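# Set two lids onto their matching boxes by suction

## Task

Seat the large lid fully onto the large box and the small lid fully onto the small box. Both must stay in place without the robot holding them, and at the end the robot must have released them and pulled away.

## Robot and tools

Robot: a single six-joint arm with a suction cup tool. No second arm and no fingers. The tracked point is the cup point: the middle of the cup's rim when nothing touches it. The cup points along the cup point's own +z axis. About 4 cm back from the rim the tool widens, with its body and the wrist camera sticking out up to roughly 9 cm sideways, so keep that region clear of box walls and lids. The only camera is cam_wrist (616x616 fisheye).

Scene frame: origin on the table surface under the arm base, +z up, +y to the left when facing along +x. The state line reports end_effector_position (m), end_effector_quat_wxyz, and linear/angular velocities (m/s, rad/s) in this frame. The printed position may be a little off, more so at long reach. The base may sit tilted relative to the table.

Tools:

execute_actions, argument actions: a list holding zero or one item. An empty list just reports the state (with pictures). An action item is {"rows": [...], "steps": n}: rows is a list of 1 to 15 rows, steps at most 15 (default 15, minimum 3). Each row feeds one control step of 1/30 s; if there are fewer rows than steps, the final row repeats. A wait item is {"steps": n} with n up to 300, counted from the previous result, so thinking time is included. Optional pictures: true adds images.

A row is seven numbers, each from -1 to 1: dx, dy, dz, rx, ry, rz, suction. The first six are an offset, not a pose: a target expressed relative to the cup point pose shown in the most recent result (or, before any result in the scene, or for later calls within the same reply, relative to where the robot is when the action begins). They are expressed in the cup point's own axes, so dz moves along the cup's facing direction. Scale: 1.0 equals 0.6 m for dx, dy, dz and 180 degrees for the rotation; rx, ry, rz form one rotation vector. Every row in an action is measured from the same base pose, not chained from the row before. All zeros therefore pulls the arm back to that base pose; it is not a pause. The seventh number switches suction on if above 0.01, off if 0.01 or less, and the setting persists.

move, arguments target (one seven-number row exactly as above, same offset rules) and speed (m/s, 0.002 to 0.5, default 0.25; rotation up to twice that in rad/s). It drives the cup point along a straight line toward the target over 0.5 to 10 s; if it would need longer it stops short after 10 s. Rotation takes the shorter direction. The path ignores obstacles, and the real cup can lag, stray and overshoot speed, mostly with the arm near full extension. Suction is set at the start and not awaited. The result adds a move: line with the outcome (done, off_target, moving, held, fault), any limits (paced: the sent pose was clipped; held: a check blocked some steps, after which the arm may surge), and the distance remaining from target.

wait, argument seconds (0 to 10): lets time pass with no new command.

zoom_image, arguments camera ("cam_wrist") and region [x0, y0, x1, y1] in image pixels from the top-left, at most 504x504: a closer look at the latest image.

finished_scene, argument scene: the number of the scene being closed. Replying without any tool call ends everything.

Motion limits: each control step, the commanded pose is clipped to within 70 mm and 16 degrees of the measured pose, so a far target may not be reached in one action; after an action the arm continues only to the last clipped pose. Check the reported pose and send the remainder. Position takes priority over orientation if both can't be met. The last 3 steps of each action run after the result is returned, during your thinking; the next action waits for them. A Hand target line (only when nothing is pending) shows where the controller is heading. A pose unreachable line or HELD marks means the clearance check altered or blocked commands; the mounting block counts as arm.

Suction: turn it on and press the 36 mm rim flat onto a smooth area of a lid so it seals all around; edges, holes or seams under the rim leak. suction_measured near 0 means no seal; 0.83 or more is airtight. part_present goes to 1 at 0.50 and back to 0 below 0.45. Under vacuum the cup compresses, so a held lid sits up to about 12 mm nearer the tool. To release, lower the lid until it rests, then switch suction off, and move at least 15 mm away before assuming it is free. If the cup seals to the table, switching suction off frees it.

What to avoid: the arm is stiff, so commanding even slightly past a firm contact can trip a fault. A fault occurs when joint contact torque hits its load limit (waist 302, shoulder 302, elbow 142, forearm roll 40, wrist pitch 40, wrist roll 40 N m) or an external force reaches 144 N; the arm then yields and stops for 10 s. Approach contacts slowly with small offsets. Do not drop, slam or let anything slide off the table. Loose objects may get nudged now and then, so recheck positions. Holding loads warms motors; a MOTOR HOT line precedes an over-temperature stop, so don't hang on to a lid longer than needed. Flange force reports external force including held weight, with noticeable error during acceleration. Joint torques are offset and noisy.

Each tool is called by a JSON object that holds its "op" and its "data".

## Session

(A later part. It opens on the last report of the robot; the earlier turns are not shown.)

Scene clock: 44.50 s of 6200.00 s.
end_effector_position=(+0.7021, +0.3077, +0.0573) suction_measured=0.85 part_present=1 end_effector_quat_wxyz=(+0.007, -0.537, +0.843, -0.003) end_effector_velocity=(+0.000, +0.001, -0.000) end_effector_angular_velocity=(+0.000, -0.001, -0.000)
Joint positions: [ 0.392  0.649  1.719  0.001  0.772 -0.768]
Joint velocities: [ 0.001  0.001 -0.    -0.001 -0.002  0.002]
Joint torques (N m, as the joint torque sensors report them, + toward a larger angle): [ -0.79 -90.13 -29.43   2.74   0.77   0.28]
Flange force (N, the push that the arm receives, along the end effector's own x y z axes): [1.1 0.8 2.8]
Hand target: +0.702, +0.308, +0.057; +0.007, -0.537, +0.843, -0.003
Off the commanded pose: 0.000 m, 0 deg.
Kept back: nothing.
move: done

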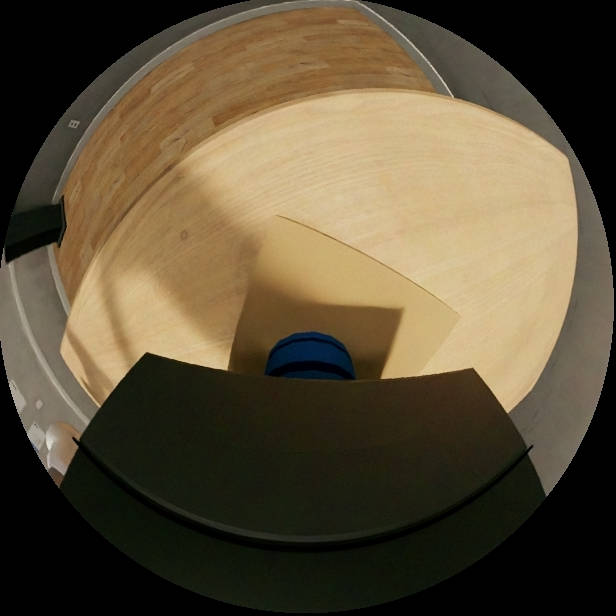

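{"op": "move", "data": {"target": [0, 0, 0.017, 0, 0, 0, 1], "speed": 0.01}}

Scene clock: 45.97 s of 6200.00 s.
end_effector_position=(+0.7023, +0.3078, +0.0471) suction_measured=0.85 part_present=1 end_effector_quat_wxyz=(+0.007, -0.537, +0.843, -0.003) end_effector_velocity=(-0.000, +0.000, -0.001) end_effector_angular_velocity=(+0.000, +0.001, +0.001)
Joint positions: [ 0.392  0.661  1.722  0.001  0.758 -0.768]
Joint velocities: [ 0.     0.001  0.     0.001 -0.    -0.001]
Joint torques (N m, as the joint torque sensors report them, + toward a larger angle): [ -1.43 -90.12 -29.11   2.64   0.62   0.37]
Flange force (N, the push that the arm receives, along the end effector's own x y z axes): [1.5 1.6 1.7]
Hand target: +0.702, +0.308, +0.047; +0.007, -0.537, +0.843, -0.003
Off the commanded pose: 0.000 m, 0 deg.
Kept back: nothing.
move: done

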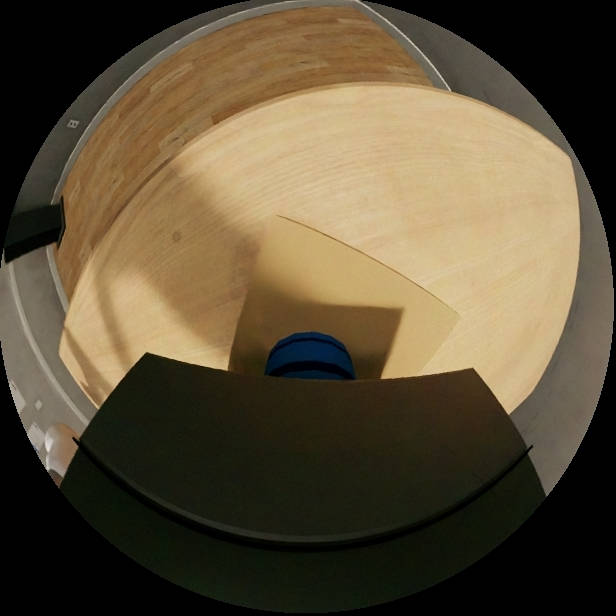

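{"op": "move", "data": {"target": [0, 0, 0, 0, 0, 0, 0]}}

{"op": "move", "data": {"target": [0, 0, -0.2, 0, 0, 0.37, 0], "speed": 0.4}}

{"op": "move", "data": {"target": [0.13, -0.41, 0.1, 0, 0, 0, 0]}}

Scene clock: 47.77 s of 6200.00 s.
end_effector_position=(+0.7023, +0.3078, +0.0471) suction_measured=0.00 part_present=0 end_effector_quat_wxyz=(+0.007, -0.537, +0.843, -0.003) end_effector_velocity=(+0.000, -0.000, -0.001) end_effector_angular_velocity=(-0.001, -0.000, +0.002)
Joint positions: [ 0.392  0.661  1.722  0.001  0.757 -0.768]
Joint velocities: [ 0.     0.001  0.    -0.002 -0.001 -0.   ]
Joint torques (N m, as the joint torque sensors report them, + toward a larger angle): [ -0.12 -86.16 -27.57   2.81   0.54   0.23]
Flange force (N, the push that the arm receives, along the end effector's own x y z axes): [3.2 1.3 -3.5]
Hand target: +0.702, +0.308, +0.047; +0.007, -0.537, +0.843, -0.003
Off the commanded pose: 0.000 m, 0 deg.
Kept back: nothing.
move: done

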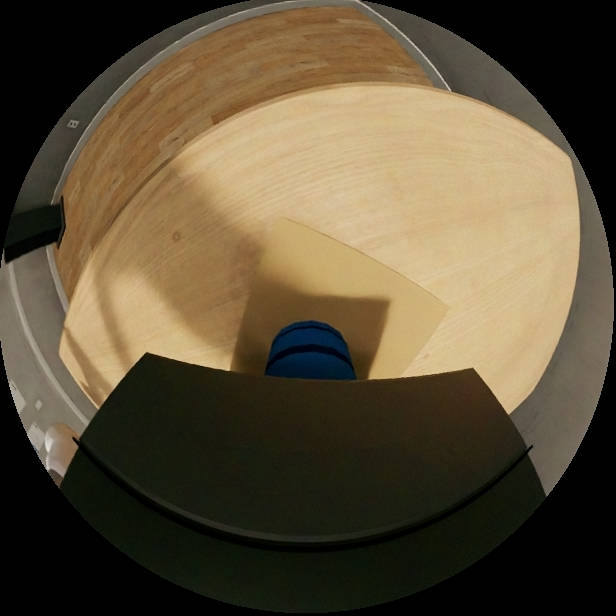

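Scene clock: 49.67 s of 6200.00 s.
end_effector_position=(+0.7004, +0.3075, +0.1671) suction_measured=0.00 part_present=0 end_effector_quat_wxyz=(+0.007, +0.014, +1.000, +0.002) end_effector_velocity=(+0.000, +0.000, +0.001) end_effector_angular_velocity=(-0.001, -0.001, +0.000)
Joint positions: [0.392 0.532 1.672 0.002 0.937 0.395]
Joint velocities: [ 0.001 -0.001 -0.001 -0.001  0.     0.001]
Joint torques (N m, as the joint torque sensors report them, + toward a larger angle): [ -0.83 -84.39 -34.19   3.13   0.46   0.3 ]
Flange force (N, the push that the arm receives, along the end effector's own x y z axes): [1.7 -1.2 2.4]
Hand target: +0.700, +0.307, +0.167; +0.007, +0.014, +1.000, +0.002
Off the commanded pose: 0.000 m, 0 deg.
Kept back: nothing.
move: done

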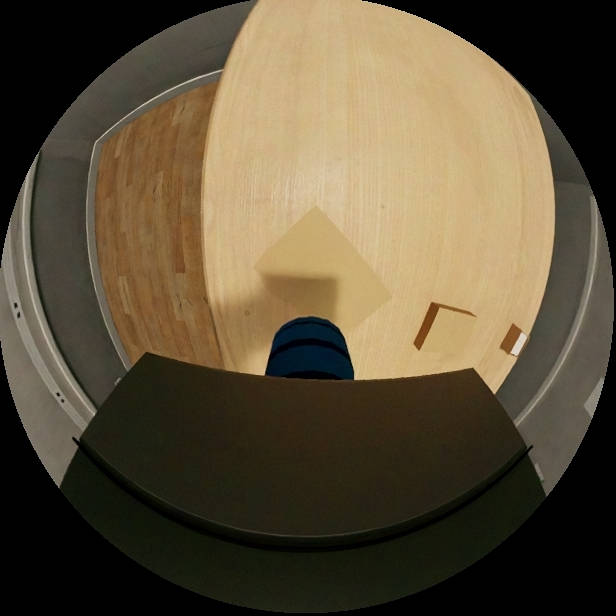

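Scene clock: 51.13 s of 6200.00 s.
end_effector_position=(+0.6172, +0.0637, +0.1052) suction_measured=0.00 part_present=0 end_effector_quat_wxyz=(+0.008, +0.014, +1.000, +0.002) end_effector_velocity=(-0.000, +0.001, +0.000) end_effector_angular_velocity=(+0.001, -0.000, -0.000)
Joint positions: [0.071 0.421 2.006 0.002 0.713 0.073]
Joint velocities: [ 0.001 -0.     0.     0.001 -0.     0.   ]
Joint torques (N m, as the joint torque sensors report them, + toward a larger angle): [  0.   -67.77 -28.04   2.58   0.55   0.33]
Flange force (N, the push that the arm receives, along the end effector's own x y z axes): [2.2 -1.2 1.8]
Hand target: +0.617, +0.064, +0.105; +0.008, +0.014, +1.000, +0.002
Off the commanded pose: 0.001 m, 0 deg.
Kept back: nothing.
move: done

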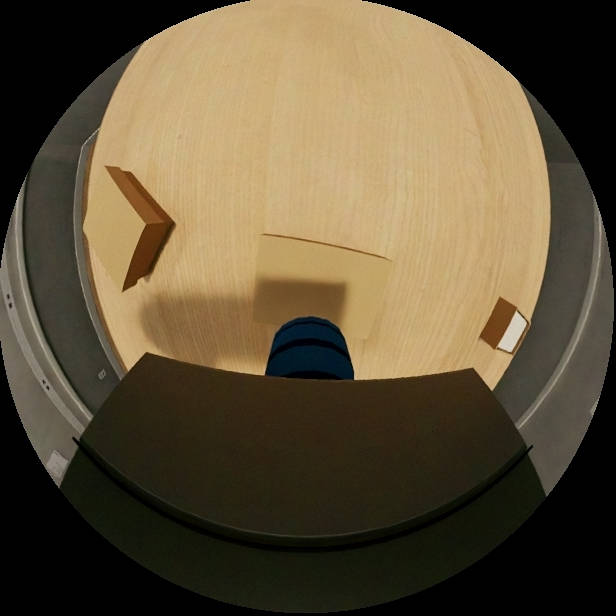

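{"op": "move", "data": {"target": [-0.01, -0.022, 0.11, 0, 0, 0, 1], "speed": 0.1}}

{"op": "move", "data": {"target": [0, 0, 0.035, 0, 0, 0, 1], "speed": 0.02}}

Scene clock: 52.37 s of 6200.00 s.
end_effector_position=(+0.6239, +0.0504, +0.0392) suction_measured=0.00 part_present=0 end_effector_quat_wxyz=(+0.008, +0.014, +1.000, +0.002) end_effector_velocity=(+0.001, -0.001, -0.000) end_effector_angular_velocity=(+0.000, -0.001, -0.001)
Joint positions: [0.049 0.519 2.021 0.002 0.601 0.051]
Joint velocities: [-0.001  0.    -0.001  0.    -0.    -0.   ]
Joint torques (N m, as the joint torque sensors report them, + toward a larger angle): [  0.31 -72.25 -24.42   2.18   0.43   0.2 ]
Flange force (N, the push that the arm receives, along the end effector's own x y z axes): [2.9 -1.7 0.4]
Hand target: +0.624, +0.050, +0.039; +0.008, +0.014, +1.000, +0.002
Off the commanded pose: 0.000 m, 0 deg.
Kept back: nothing.
move: done

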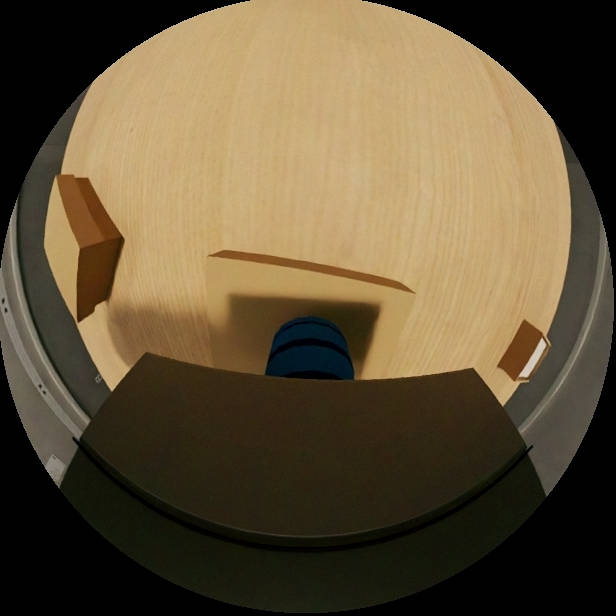

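Scene clock: 53.63 s of 6200.00 s.
end_effector_position=(+0.6242, +0.0505, +0.0182) suction_measured=0.84 part_present=1 end_effector_quat_wxyz=(+0.008, +0.014, +1.000, +0.002) end_effector_velocity=(-0.000, +0.001, +0.000) end_effector_angular_velocity=(+0.000, +0.001, -0.000)
Joint positions: [0.049 0.551 2.025 0.002 0.565 0.051]
Joint velocities: [ 0.001  0.    -0.     0.001  0.001  0.   ]
Joint torques (N m, as the joint torque sensors report them, + toward a larger angle): [  0.15 -74.62 -23.76   2.11   0.51   0.21]
Flange force (N, the push that the arm receives, along the end effector's own x y z axes): [3.3 -1.2 1.6]
Hand target: +0.624, +0.050, +0.018; +0.008, +0.014, +1.000, +0.002
Off the commanded pose: 0.000 m, 0 deg.
Kept back: nothing.
move: done

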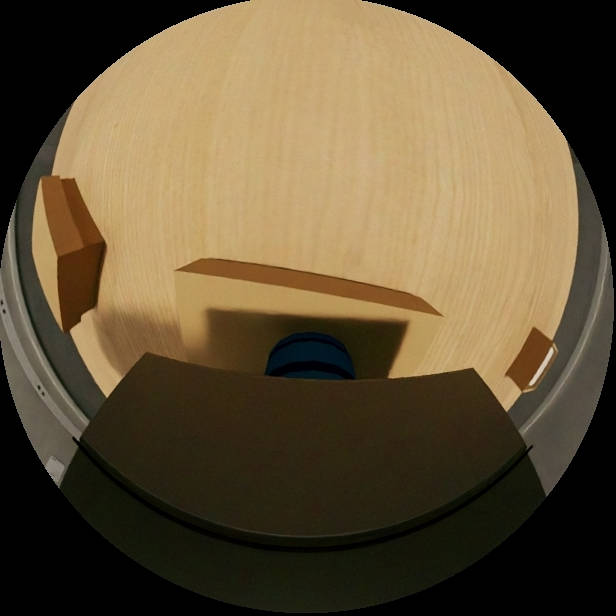

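{"op": "move", "data": {"target": [0, 0, -0.2, 0, 0, 0, 1], "speed": 0.15}}

{"op": "move", "data": {"target": [0.14, -0.56, 0, 0, 0, 0.09, 1], "speed": 0.2}}

Scene clock: 55.00 s of 6200.00 s.
end_effector_position=(+0.6223, +0.0502, +0.1382) suction_measured=0.85 part_present=1 end_effector_quat_wxyz=(+0.008, +0.014, +1.000, +0.002) end_effector_velocity=(+0.001, +0.000, +0.000) end_effector_angular_velocity=(-0.001, -0.002, +0.002)
Joint positions: [0.049 0.384 1.981 0.002 0.776 0.051]
Joint velocities: [ 0.    -0.    -0.001 -0.001 -0.001 -0.001]
Joint torques (N m, as the joint torque sensors report them, + toward a larger angle): [  0.4  -65.52 -29.76   2.67   0.56   0.12]
Flange force (N, the push that the arm receives, along the end effector's own x y z axes): [2.0 -1.6 2.1]
Hand target: +0.622, +0.050, +0.138; +0.008, +0.014, +1.000, +0.002
Off the commanded pose: 0.000 m, 0 deg.
Kept back: nothing.
move: done

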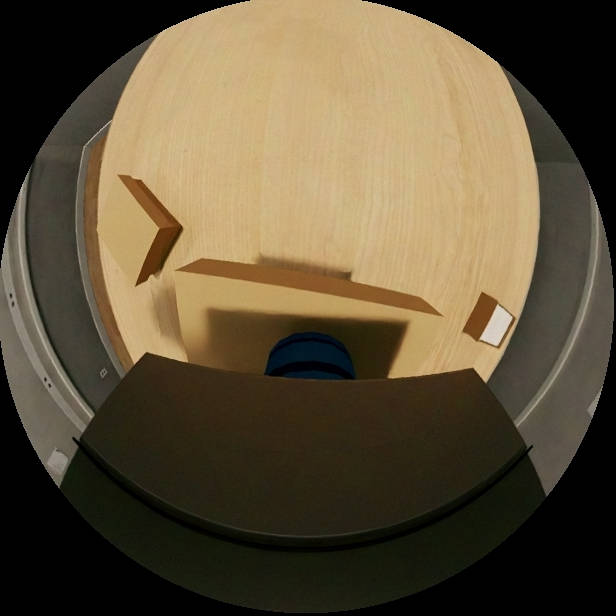

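Scene clock: 57.13 s of 6200.00 s.
end_effector_position=(+0.5299, -0.2837, +0.1359) suction_measured=0.85 part_present=1 end_effector_quat_wxyz=(+0.008, +0.155, +0.988, +0.003) end_effector_velocity=(-0.000, -0.000, +0.001) end_effector_angular_velocity=(+0.001, -0.000, -0.001)
Joint positions: [-0.525  0.355  2.027  0.003  0.76  -0.241]
Joint velocities: [-0.001 -0.001 -0.     0.001  0.002  0.   ]
Joint torques (N m, as the joint torque sensors report them, + toward a larger angle): [ -0.46 -63.43 -29.62   2.69   0.34   0.17]
Flange force (N, the push that the arm receives, along the end effector's own x y z axes): [1.9 1.2 2.3]
Hand target: +0.530, -0.284, +0.136; +0.008, +0.155, +0.988, +0.003
Off the commanded pose: 0.001 m, 0 deg.
Kept back: nothing.
move: done

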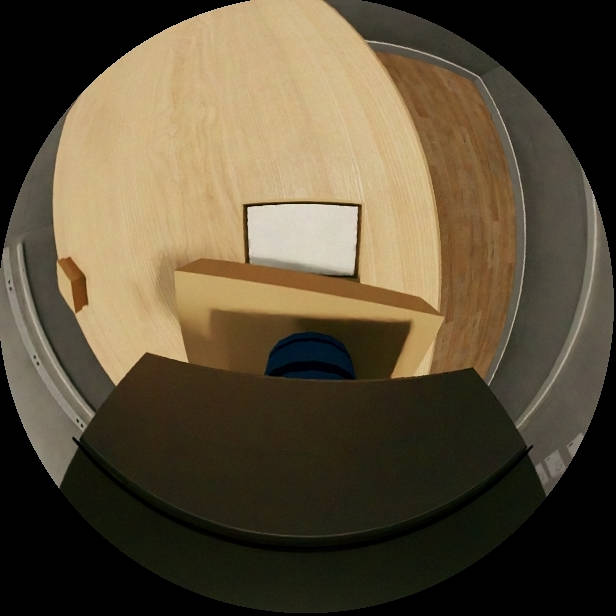

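{"op": "move", "data": {"target": [-0.08, 0, 0.1, 0, 0, -0.055, 1], "speed": 0.1}}

{"op": "zoom_image", "data": {"camera": "cam_wrist", "region": [150, 180, 470, 360]}}

Scene clock: 58.57 s of 6200.00 s.
end_effector_position=(+0.5766, -0.2981, +0.0766) suction_measured=0.85 part_present=1 end_effector_quat_wxyz=(+0.008, +0.069, +0.998, +0.002) end_effector_velocity=(+0.000, +0.000, -0.000) end_effector_angular_velocity=(+0.001, -0.000, +0.002)
Joint positions: [-0.507  0.49   1.961  0.003  0.69  -0.396]
Joint velocities: [ 0.001  0.001 -0.     0.001 -0.    -0.002]
Joint torques (N m, as the joint torque sensors report them, + toward a larger angle): [  0.64 -74.05 -27.63   2.47   0.51   0.27]
Flange force (N, the push that the arm receives, along the end effector's own x y z axes): [2.7 0.4 2.7]
Hand target: +0.577, -0.298, +0.077; +0.008, +0.069, +0.998, +0.002
Off the commanded pose: 0.000 m, 0 deg.
Kept back: nothing.
move: done

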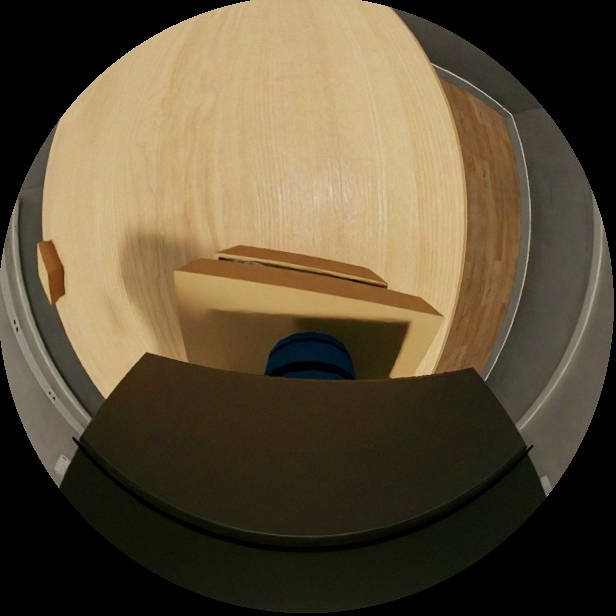

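Region (150, 180, 470, 360) of cam_wrist's 616x616 image, scaled by 1.575, with more detail than that image has; it fills the top 284 rows of this view, and the rest is white.

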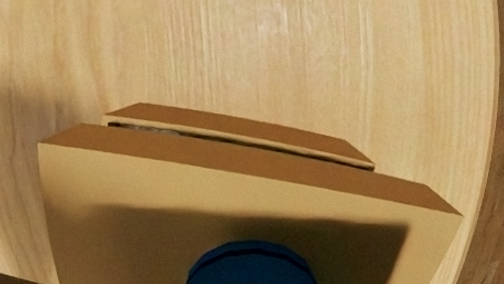

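{"op": "move", "data": {"target": [-0.003, 0.008, 0.03, 0, 0, 0, 1], "speed": 0.03}}

{"op": "zoom_image", "data": {"camera": "cam_wrist", "region": [150, 180, 470, 360]}}

Scene clock: 59.70 s of 6200.00 s.
end_effector_position=(+0.5793, -0.2935, +0.0586) suction_measured=0.85 part_present=1 end_effector_quat_wxyz=(+0.008, +0.069, +0.998, +0.002) end_effector_velocity=(-0.000, +0.000, -0.001) end_effector_angular_velocity=(+0.000, +0.001, +0.002)
Joint positions: [-0.499  0.515  1.967  0.003  0.66  -0.388]
Joint velocities: [ 0.     0.001  0.    -0.001  0.    -0.001]
Joint torques (N m, as the joint torque sensors report them, + toward a larger angle): [  0.84 -74.62 -26.29   2.28   0.45   0.29]
Flange force (N, the push that the arm receives, along the end effector's own x y z axes): [2.9 -0.4 1.4]
Hand target: +0.579, -0.294, +0.059; +0.008, +0.069, +0.998, +0.002
Off the commanded pose: 0.000 m, 0 deg.
Kept back: nothing.
move: done

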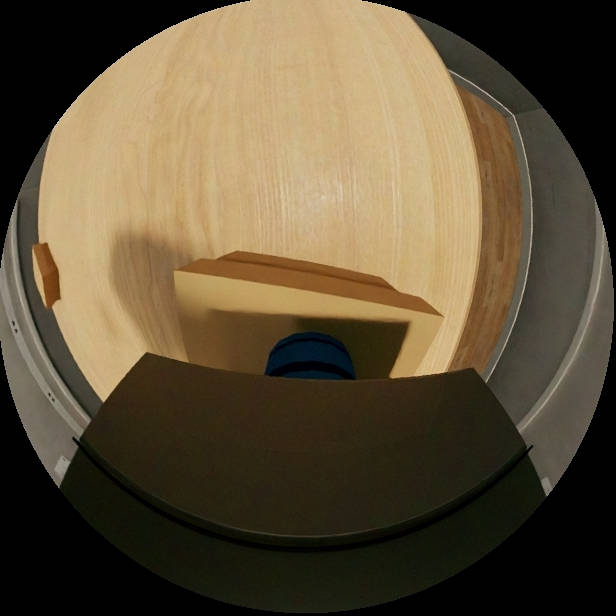

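Region (150, 180, 470, 360) of cam_wrist's 616x616 image, scaled by 1.575, with more detail than that image has; it fills the top 284 rows of this view, and the rest is white.

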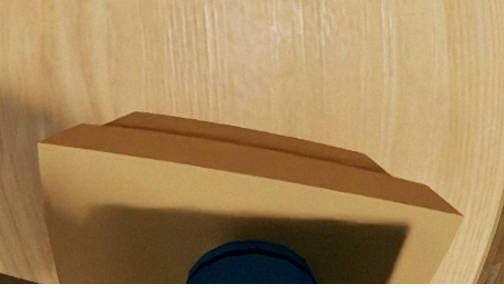

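Looks centred. Descend in small steps.

{"op": "move", "data": {"target": [0, 0, 0.012, 0, 0, 0, 1], "speed": 0.01}}

{"op": "move", "data": {"target": [0, 0, 0.004, 0, 0, 0, 1], "speed": 0.006}}

Scene clock: 60.87 s of 6200.00 s.
end_effector_position=(+0.5794, -0.2935, +0.0514) suction_measured=0.85 part_present=1 end_effector_quat_wxyz=(+0.008, +0.069, +0.998, +0.002) end_effector_velocity=(+0.000, +0.000, -0.001) end_effector_angular_velocity=(-0.000, +0.001, +0.003)
Joint positions: [-0.499  0.525  1.969  0.003  0.648 -0.388]
Joint velocities: [ 0.001  0.002 -0.    -0.001 -0.001 -0.001]
Joint torques (N m, as the joint torque sensors report them, + toward a larger angle): [  2.   -70.9  -23.06   2.27   0.65   0.28]
Flange force (N, the push that the arm receives, along the end effector's own x y z axes): [2.0 -2.5 -3.9]
Hand target: +0.579, -0.294, +0.051; +0.008, +0.069, +0.998, +0.002
Off the commanded pose: 0.000 m, 0 deg.
Kept back: nothing.
move: done

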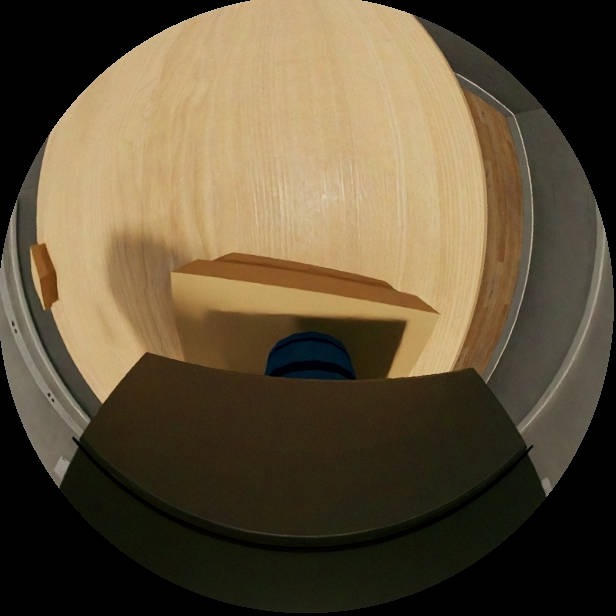

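Scene clock: 61.57 s of 6200.00 s.
end_effector_position=(+0.5794, -0.2935, +0.0490) suction_measured=0.85 part_present=1 end_effector_quat_wxyz=(+0.008, +0.069, +0.998, +0.002) end_effector_velocity=(-0.001, +0.000, -0.000) end_effector_angular_velocity=(+0.001, +0.002, -0.001)
Joint positions: [-0.499  0.528  1.97   0.003  0.644 -0.388]
Joint velocities: [-0.     0.001  0.    -0.     0.002  0.002]
Joint torques (N m, as the joint torque sensors report them, + toward a larger angle): [  0.9  -71.43 -23.37   2.34   0.6    0.26]
Flange force (N, the push that the arm receives, along the end effector's own x y z axes): [2.2 -0.8 -4.1]
Hand target: +0.579, -0.294, +0.049; +0.008, +0.069, +0.998, +0.002
Off the commanded pose: 0.000 m, 0 deg.
Kept back: nothing.
move: done

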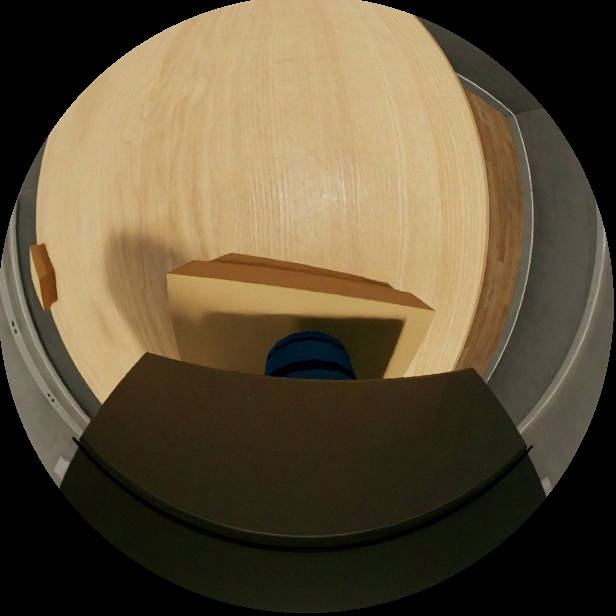

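Left blocked; slide left.

{"op": "move", "data": {"target": [-0.001, 0.006, 0, 0, 0, 0, 1], "speed": 0.01}}

Scene clock: 62.50 s of 6200.00 s.
end_effector_position=(+0.5805, -0.2901, +0.0491) suction_measured=0.85 part_present=1 end_effector_quat_wxyz=(+0.008, +0.069, +0.998, +0.002) end_effector_velocity=(+0.001, +0.001, +0.001) end_effector_angular_velocity=(-0.002, -0.002, +0.004)
Joint positions: [-0.494  0.527  1.971  0.003  0.643 -0.382]
Joint velocities: [ 0.002 -0.002  0.    -0.001 -0.001 -0.001]
Joint torques (N m, as the joint torque sensors report them, + toward a larger angle): [  5.5  -65.41 -20.54   3.12   0.54   0.22]
Flange force (N, the push that the arm receives, along the end effector's own x y z axes): [5.4 -6.5 -14.1]
Hand target: +0.581, -0.290, +0.049; +0.008, +0.069, +0.998, +0.002
Off the commanded pose: 0.000 m, 0 deg.
Kept back: nothing.
move: done

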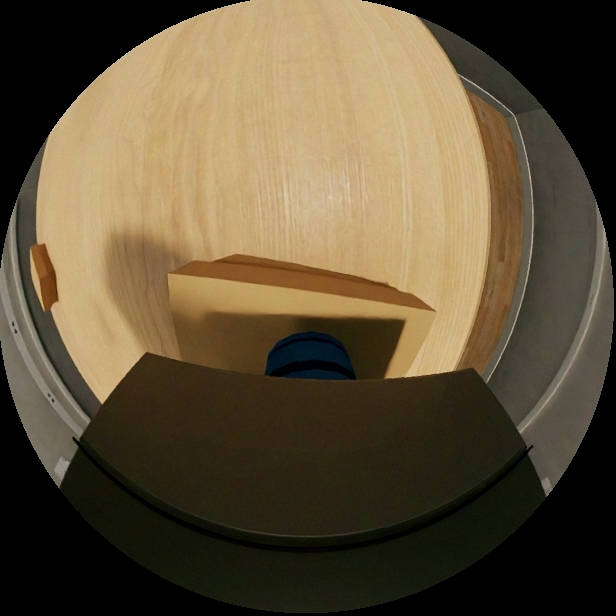

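{"op": "move", "data": {"target": [0, -0.002, -0.012, 0, 0, 0, 1], "speed": 0.02}}

{"op": "move", "data": {"target": [0.015, 0.0025, 0, 0, 0, 0, 1], "speed": 0.02}}

{"op": "zoom_image", "data": {"camera": "cam_wrist", "region": [150, 180, 470, 360]}}

Scene clock: 63.43 s of 6200.00 s.
end_effector_position=(+0.5802, -0.2913, +0.0563) suction_measured=0.85 part_present=1 end_effector_quat_wxyz=(+0.008, +0.069, +0.998, +0.002) end_effector_velocity=(-0.000, +0.000, +0.000) end_effector_angular_velocity=(+0.001, +0.002, -0.000)
Joint positions: [-0.495  0.518  1.968  0.003  0.656 -0.384]
Joint velocities: [-0.    -0.    -0.     0.     0.003 -0.   ]
Joint torques (N m, as the joint torque sensors report them, + toward a larger angle): [  0.56 -74.64 -26.47   2.32   0.46   0.17]
Flange force (N, the push that the arm receives, along the end effector's own x y z axes): [3.3 0.6 1.3]
Hand target: +0.580, -0.291, +0.056; +0.008, +0.069, +0.998, +0.002
Off the commanded pose: 0.000 m, 0 deg.
Kept back: nothing.
move: done

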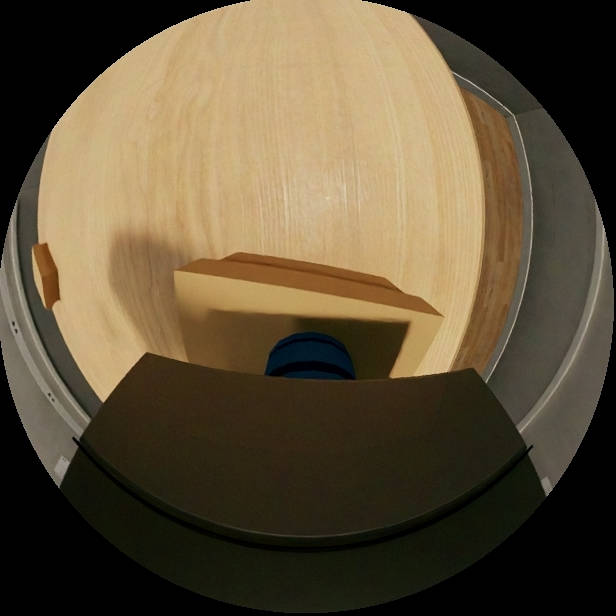

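Scene clock: 64.13 s of 6200.00 s.
end_effector_position=(+0.5715, -0.2886, +0.0561) suction_measured=0.85 part_present=1 end_effector_quat_wxyz=(+0.008, +0.069, +0.998, +0.002) end_effector_velocity=(-0.000, -0.000, +0.001) end_effector_angular_velocity=(-0.001, -0.000, -0.000)
Joint positions: [-0.498  0.508  1.986  0.003  0.647 -0.387]
Joint velocities: [-0.    -0.001  0.001 -0.001  0.     0.001]
Joint torques (N m, as the joint torque sensors report them, + toward a larger angle): [  0.61 -73.57 -26.01   2.4    0.43   0.23]
Flange force (N, the push that the arm receives, along the end effector's own x y z axes): [3.0 0.4 1.3]
Hand target: +0.572, -0.289, +0.056; +0.008, +0.069, +0.998, +0.002
Off the commanded pose: 0.000 m, 0 deg.
Kept back: nothing.
move: done

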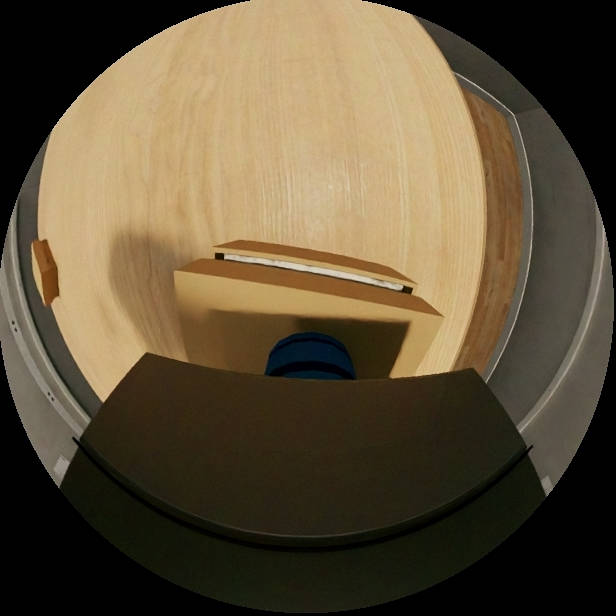

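Region (150, 180, 470, 360) of cam_wrist's 616x616 image, scaled by 1.575, with more detail than that image has; it fills the top 284 rows of this view, and the rest is white.

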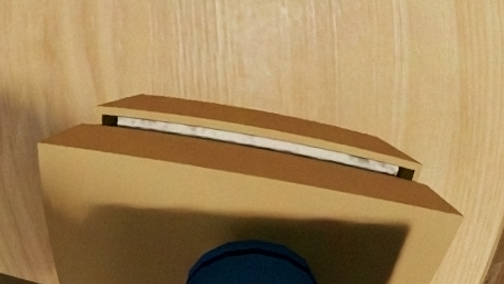

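{"op": "move", "data": {"target": [-0.0195, -0.007, 0, 0, 0, 0, 1], "speed": 0.02}}

{"op": "move", "data": {"target": [0, 0, 0.009, 0, 0, 0, 1], "speed": 0.008}}

Scene clock: 65.20 s of 6200.00 s.
end_effector_position=(+0.5825, -0.2943, +0.0563) suction_measured=0.85 part_present=1 end_effector_quat_wxyz=(+0.008, +0.069, +0.998, +0.002) end_effector_velocity=(+0.000, +0.000, -0.001) end_effector_angular_velocity=(+0.000, +0.001, +0.000)
Joint positions: [-0.498  0.521  1.961  0.003  0.659 -0.386]
Joint velocities: [ 0.001  0.001 -0.001 -0.001  0.001  0.001]
Joint torques (N m, as the joint torque sensors report them, + toward a larger angle): [  0.99 -75.49 -26.01   2.48   0.42   0.3 ]
Flange force (N, the push that the arm receives, along the end effector's own x y z axes): [1.8 -0.9 2.4]
Hand target: +0.583, -0.294, +0.056; +0.008, +0.069, +0.998, +0.002
Off the commanded pose: 0.000 m, 0 deg.
Kept back: nothing.
move: done

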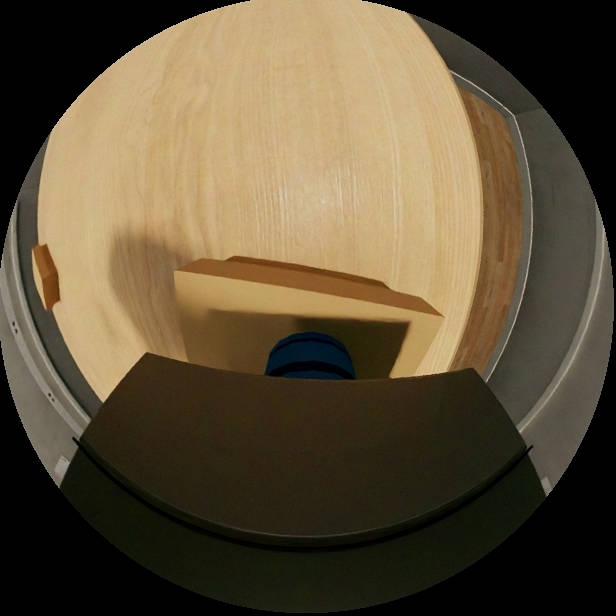

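Scene clock: 66.10 s of 6200.00 s.
end_effector_position=(+0.5829, -0.2944, +0.0511) suction_measured=0.85 part_present=1 end_effector_quat_wxyz=(+0.008, +0.069, +0.998, +0.002) end_effector_velocity=(-0.001, -0.000, +0.000) end_effector_angular_velocity=(-0.000, +0.000, -0.001)
Joint positions: [-0.498  0.529  1.962  0.003  0.65  -0.386]
Joint velocities: [-0.001 -0.001  0.001 -0.001  0.     0.001]
Joint torques (N m, as the joint torque sensors report them, + toward a larger angle): [10.57 10.34 38.1   4.26  8.36  0.27]
Flange force (N, the push that the arm receives, along the end effector's own x y z axes): [-21.8 -24.2 -123.1]
Hand target: +0.583, -0.294, +0.051; +0.008, +0.069, +0.998, +0.002
Off the commanded pose: 0.000 m, 0 deg.
Kept back: nothing.
move: done

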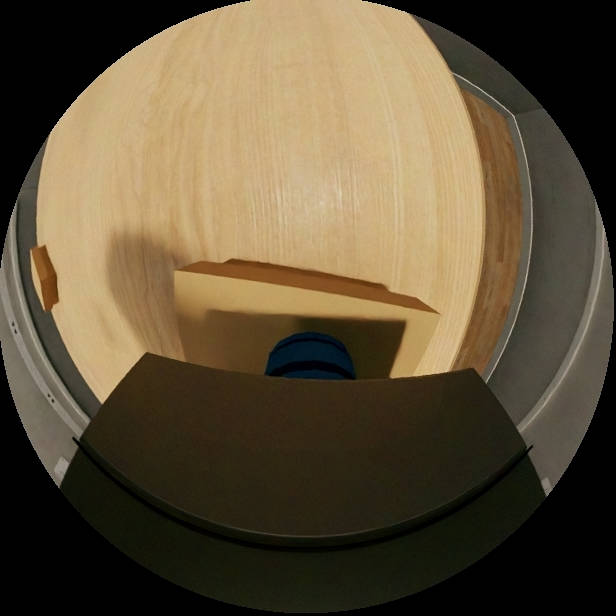

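{"op": "move", "data": {"target": [0, 0, -0.008, 0, 0, 0, 1], "speed": 0.02}}

{"op": "move", "data": {"target": [0.003, 0.002, 0, 0, 0, 0, 1], "speed": 0.01}}

{"op": "move", "data": {"target": [0, 0, 0.005, 0, 0, 0, 1], "speed": 0.006}}

Scene clock: 67.03 s of 6200.00 s.
end_effector_position=(+0.5827, -0.2944, +0.0558) suction_measured=0.85 part_present=1 end_effector_quat_wxyz=(+0.008, +0.069, +0.998, +0.002) end_effector_velocity=(+0.001, -0.000, +0.001) end_effector_angular_velocity=(+0.000, -0.001, -0.001)
Joint positions: [-0.498  0.522  1.961  0.003  0.658 -0.386]
Joint velocities: [-0.    -0.    -0.001  0.001  0.001  0.   ]
Joint torques (N m, as the joint torque sensors report them, + toward a larger angle): [  0.6  -74.95 -26.71   2.41   0.5    0.18]
Flange force (N, the push that the arm receives, along the end effector's own x y z axes): [3.7 0.4 1.8]
Hand target: +0.583, -0.294, +0.056; +0.008, +0.069, +0.998, +0.002
Off the commanded pose: 0.000 m, 0 deg.
Kept back: nothing.
move: done

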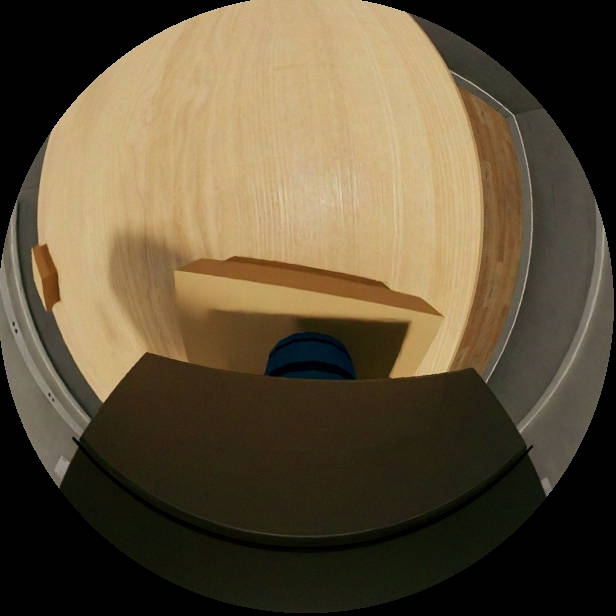

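Scene clock: 67.73 s of 6200.00 s.
end_effector_position=(+0.5811, -0.2930, +0.0558) suction_measured=0.85 part_present=1 end_effector_quat_wxyz=(+0.008, +0.069, +0.998, +0.002) end_effector_velocity=(-0.000, -0.001, -0.000) end_effector_angular_velocity=(+0.001, +0.000, -0.001)
Joint positions: [-0.497  0.52   1.965  0.003  0.656 -0.386]
Joint velocities: [-0.001  0.     0.     0.001 -0.    -0.   ]
Joint torques (N m, as the joint torque sensors report them, + toward a larger angle): [  0.   -73.75 -26.2    2.42   0.39   0.26]
Flange force (N, the push that the arm receives, along the end effector's own x y z axes): [3.4 1.2 -0.1]
Hand target: +0.581, -0.293, +0.056; +0.008, +0.069, +0.998, +0.002
Off the commanded pose: 0.000 m, 0 deg.
Kept back: nothing.
move: done

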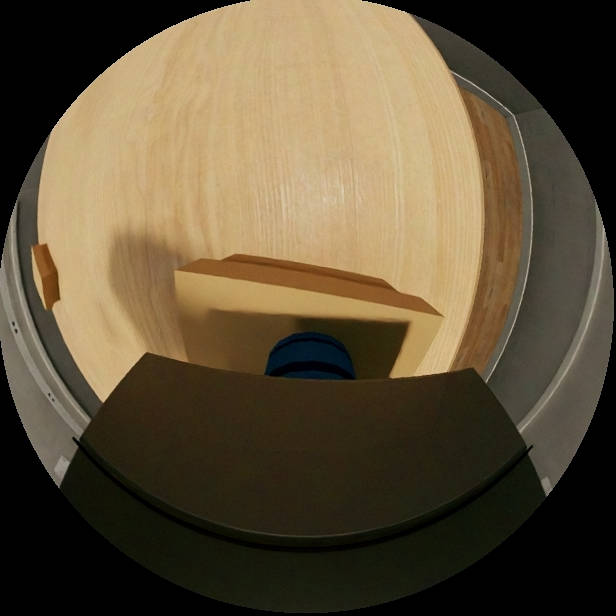

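Scene clock: 68.47 s of 6200.00 s.
end_effector_position=(+0.5811, -0.2929, +0.0527) suction_measured=0.85 part_present=1 end_effector_quat_wxyz=(+0.008, +0.069, +0.998, +0.002) end_effector_velocity=(+0.000, +0.001, -0.001) end_effector_angular_velocity=(+0.001, +0.001, -0.000)
Joint positions: [-0.497  0.524  1.966  0.003  0.651 -0.386]
Joint velocities: [ 0.001  0.002  0.     0.001 -0.001  0.   ]
Joint torques (N m, as the joint torque sensors report them, + toward a larger angle): [  0.28 -73.86 -26.04   2.3    0.55   0.28]
Flange force (N, the push that the arm receives, along the end effector's own x y z axes): [3.7 1.1 0.3]
Hand target: +0.581, -0.293, +0.053; +0.008, +0.069, +0.998, +0.002
Off the commanded pose: 0.000 m, 0 deg.
Kept back: nothing.
move: done

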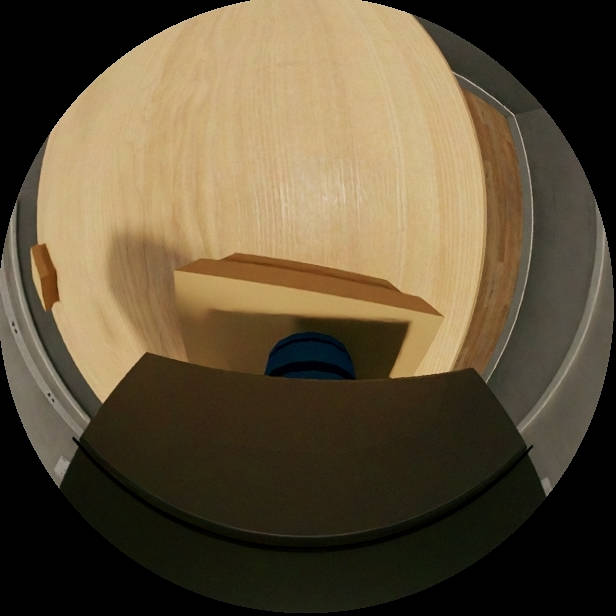

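{"op": "move", "data": {"target": [0, 0, 0.0017, 0, 0, 0, 1], "speed": 0.004}}

Scene clock: 69.40 s of 6200.00 s.
end_effector_position=(+0.5811, -0.2929, +0.0517) suction_measured=0.85 part_present=1 end_effector_quat_wxyz=(+0.008, +0.069, +0.998, +0.002) end_effector_velocity=(-0.001, -0.001, -0.001) end_effector_angular_velocity=(+0.001, +0.001, -0.002)
Joint positions: [-0.497  0.525  1.966  0.003  0.649 -0.386]
Joint velocities: [-0.001  0.001  0.     0.    -0.     0.001]
Joint torques (N m, as the joint torque sensors report them, + toward a larger angle): [  1.43 -75.24 -26.19   2.34   0.42   0.2 ]
Flange force (N, the push that the arm receives, along the end effector's own x y z axes): [3.5 -1.3 1.8]
Hand target: +0.581, -0.293, +0.052; +0.008, +0.069, +0.998, +0.002
Off the commanded pose: 0.000 m, 0 deg.
Kept back: nothing.
move: done

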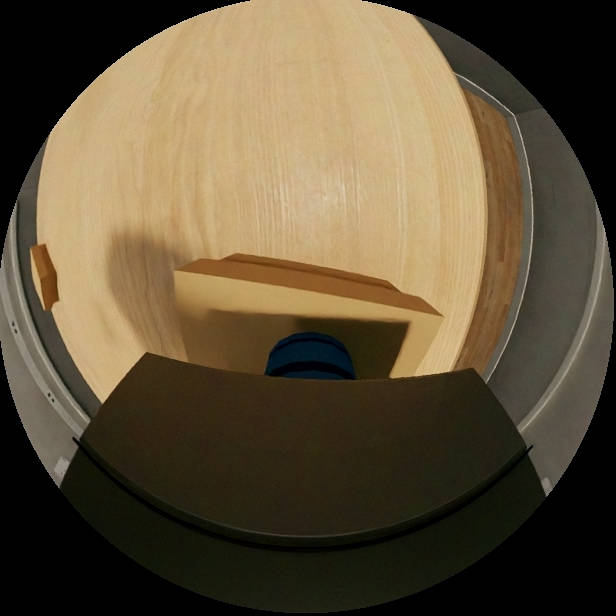

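{"op": "move", "data": {"target": [0, 0, 0.002, 0, 0, 0, 1], "speed": 0.004}}

Scene clock: 70.33 s of 6200.00 s.
end_effector_position=(+0.5811, -0.2929, +0.0505) suction_measured=0.85 part_present=1 end_effector_quat_wxyz=(+0.008, +0.069, +0.998, +0.002) end_effector_velocity=(+0.000, -0.000, -0.000) end_effector_angular_velocity=(-0.001, -0.001, +0.001)
Joint positions: [-0.497  0.527  1.967  0.003  0.647 -0.386]
Joint velocities: [-0.     0.    -0.    -0.001 -0.001 -0.   ]
Joint torques (N m, as the joint torque sensors report them, + toward a larger angle): [  0.94 -75.64 -25.81   2.43   0.57   0.13]
Flange force (N, the push that the arm receives, along the end effector's own x y z axes): [2.6 -0.3 1.7]
Hand target: +0.581, -0.293, +0.051; +0.008, +0.069, +0.998, +0.002
Off the commanded pose: 0.000 m, 0 deg.
Kept back: nothing.
move: done

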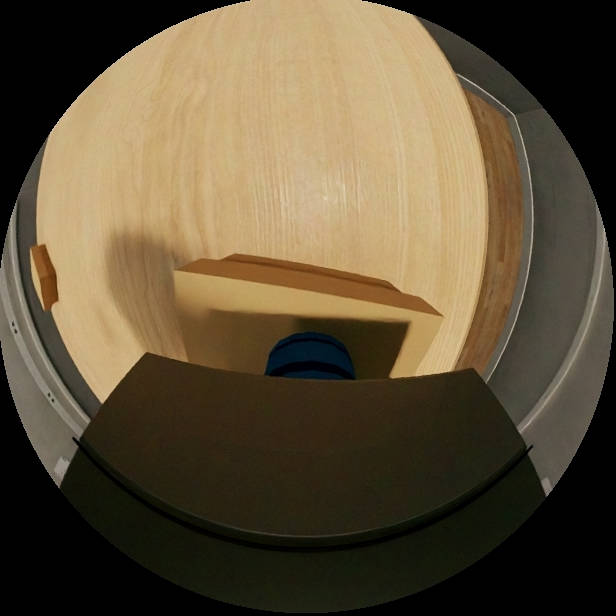

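In. Lower, release, clear.

{"op": "move", "data": {"target": [0, 0, 0.02, 0, 0, 0, 1], "speed": 0.01}}

{"op": "move", "data": {"target": [0, 0, 0, 0, 0, 0, 0]}}

{"op": "move", "data": {"target": [0.2, 0.3, -0.5, 0, 0, 0, 0]}}

Scene clock: 72.00 s of 6200.00 s.
end_effector_position=(+0.5813, -0.2929, +0.0385) suction_measured=0.85 part_present=1 end_effector_quat_wxyz=(+0.008, +0.069, +0.998, +0.002) end_effector_velocity=(-0.000, -0.001, +0.000) end_effector_angular_velocity=(-0.001, -0.000, +0.001)
Joint positions: [-0.497  0.544  1.97   0.003  0.627 -0.386]
Joint velocities: [-0.001 -0.     0.    -0.001 -0.001 -0.   ]
Joint torques (N m, as the joint torque sensors report them, + toward a larger angle): [  0.18 -76.05 -25.15   2.28   0.46   0.12]
Flange force (N, the push that the arm receives, along the end effector's own x y z axes): [2.5 1.0 0.8]
Hand target: +0.581, -0.293, +0.039; +0.008, +0.069, +0.998, +0.002
Off the commanded pose: 0.000 m, 0 deg.
Kept back: nothing.
move: done

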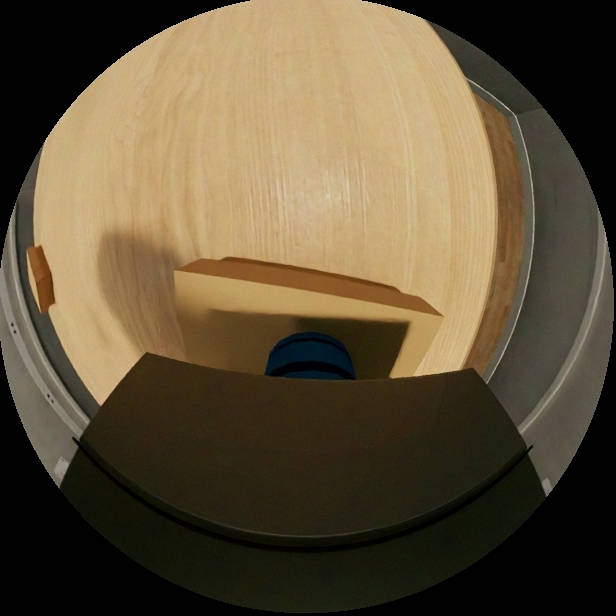

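Scene clock: 72.50 s of 6200.00 s.
end_effector_position=(+0.5813, -0.2929, +0.0385) suction_measured=0.00 part_present=0 end_effector_quat_wxyz=(+0.008, +0.069, +0.998, +0.002) end_effector_velocity=(-0.001, -0.000, -0.001) end_effector_angular_velocity=(+0.001, +0.002, -0.001)
Joint positions: [-0.497  0.544  1.97   0.003  0.627 -0.386]
Joint velocities: [-0.001  0.001  0.     0.     0.001 -0.001]
Joint torques (N m, as the joint torque sensors report them, + toward a larger angle): [  1.42 -71.22 -22.66   2.16   0.58   0.29]
Flange force (N, the push that the arm receives, along the end effector's own x y z axes): [3.0 -1.4 -5.7]
Hand target: +0.581, -0.293, +0.039; +0.008, +0.069, +0.998, +0.002
Off the commanded pose: 0.000 m, 0 deg.
Kept back: nothing.
move: done

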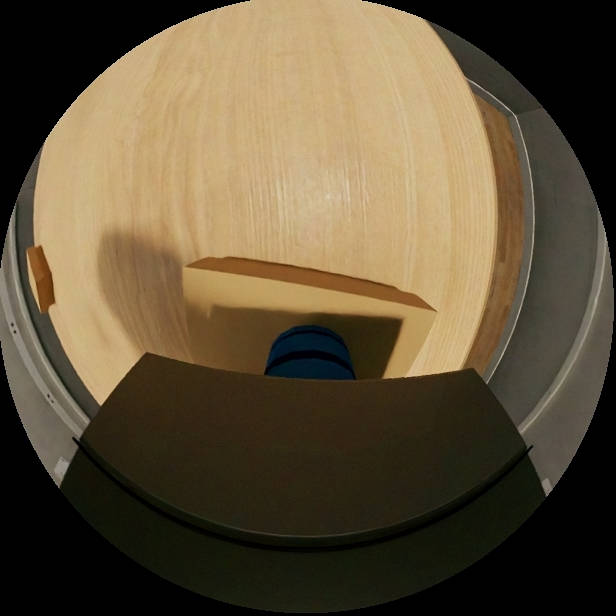

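Scene clock: 74.40 s of 6200.00 s.
end_effector_position=(+0.4819, -0.0988, +0.3376) suction_measured=0.00 part_present=0 end_effector_quat_wxyz=(+0.008, +0.069, +0.998, +0.003) end_effector_velocity=(-0.001, +0.001, +0.001) end_effector_angular_velocity=(+0.000, +0.001, -0.000)
Joint positions: [-0.246 -0.016  2.034  0.002  1.123 -0.134]
Joint velocities: [ 0.002 -0.001 -0.    -0.     0.002  0.003]
Joint torques (N m, as the joint torque sensors report them, + toward a larger angle): [ -0.31 -32.12 -38.16   3.68   0.32   0.2 ]
Flange force (N, the push that the arm receives, along the end effector's own x y z axes): [5.0 0.3 1.3]
Hand target: +0.482, -0.099, +0.338; +0.008, +0.069, +0.998, +0.003
Off the commanded pose: 0.001 m, 0 deg.
Kept back: nothing.
move: done

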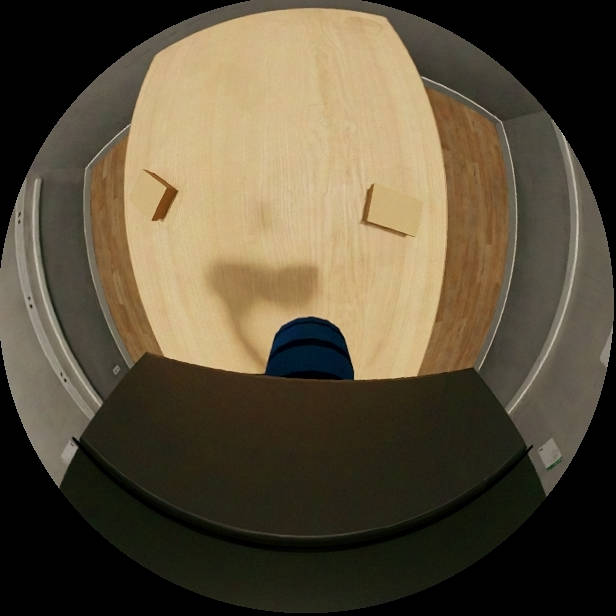

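{"op": "finished_scene", "data": {"scene": 1}}

The scene is finished: the task was done.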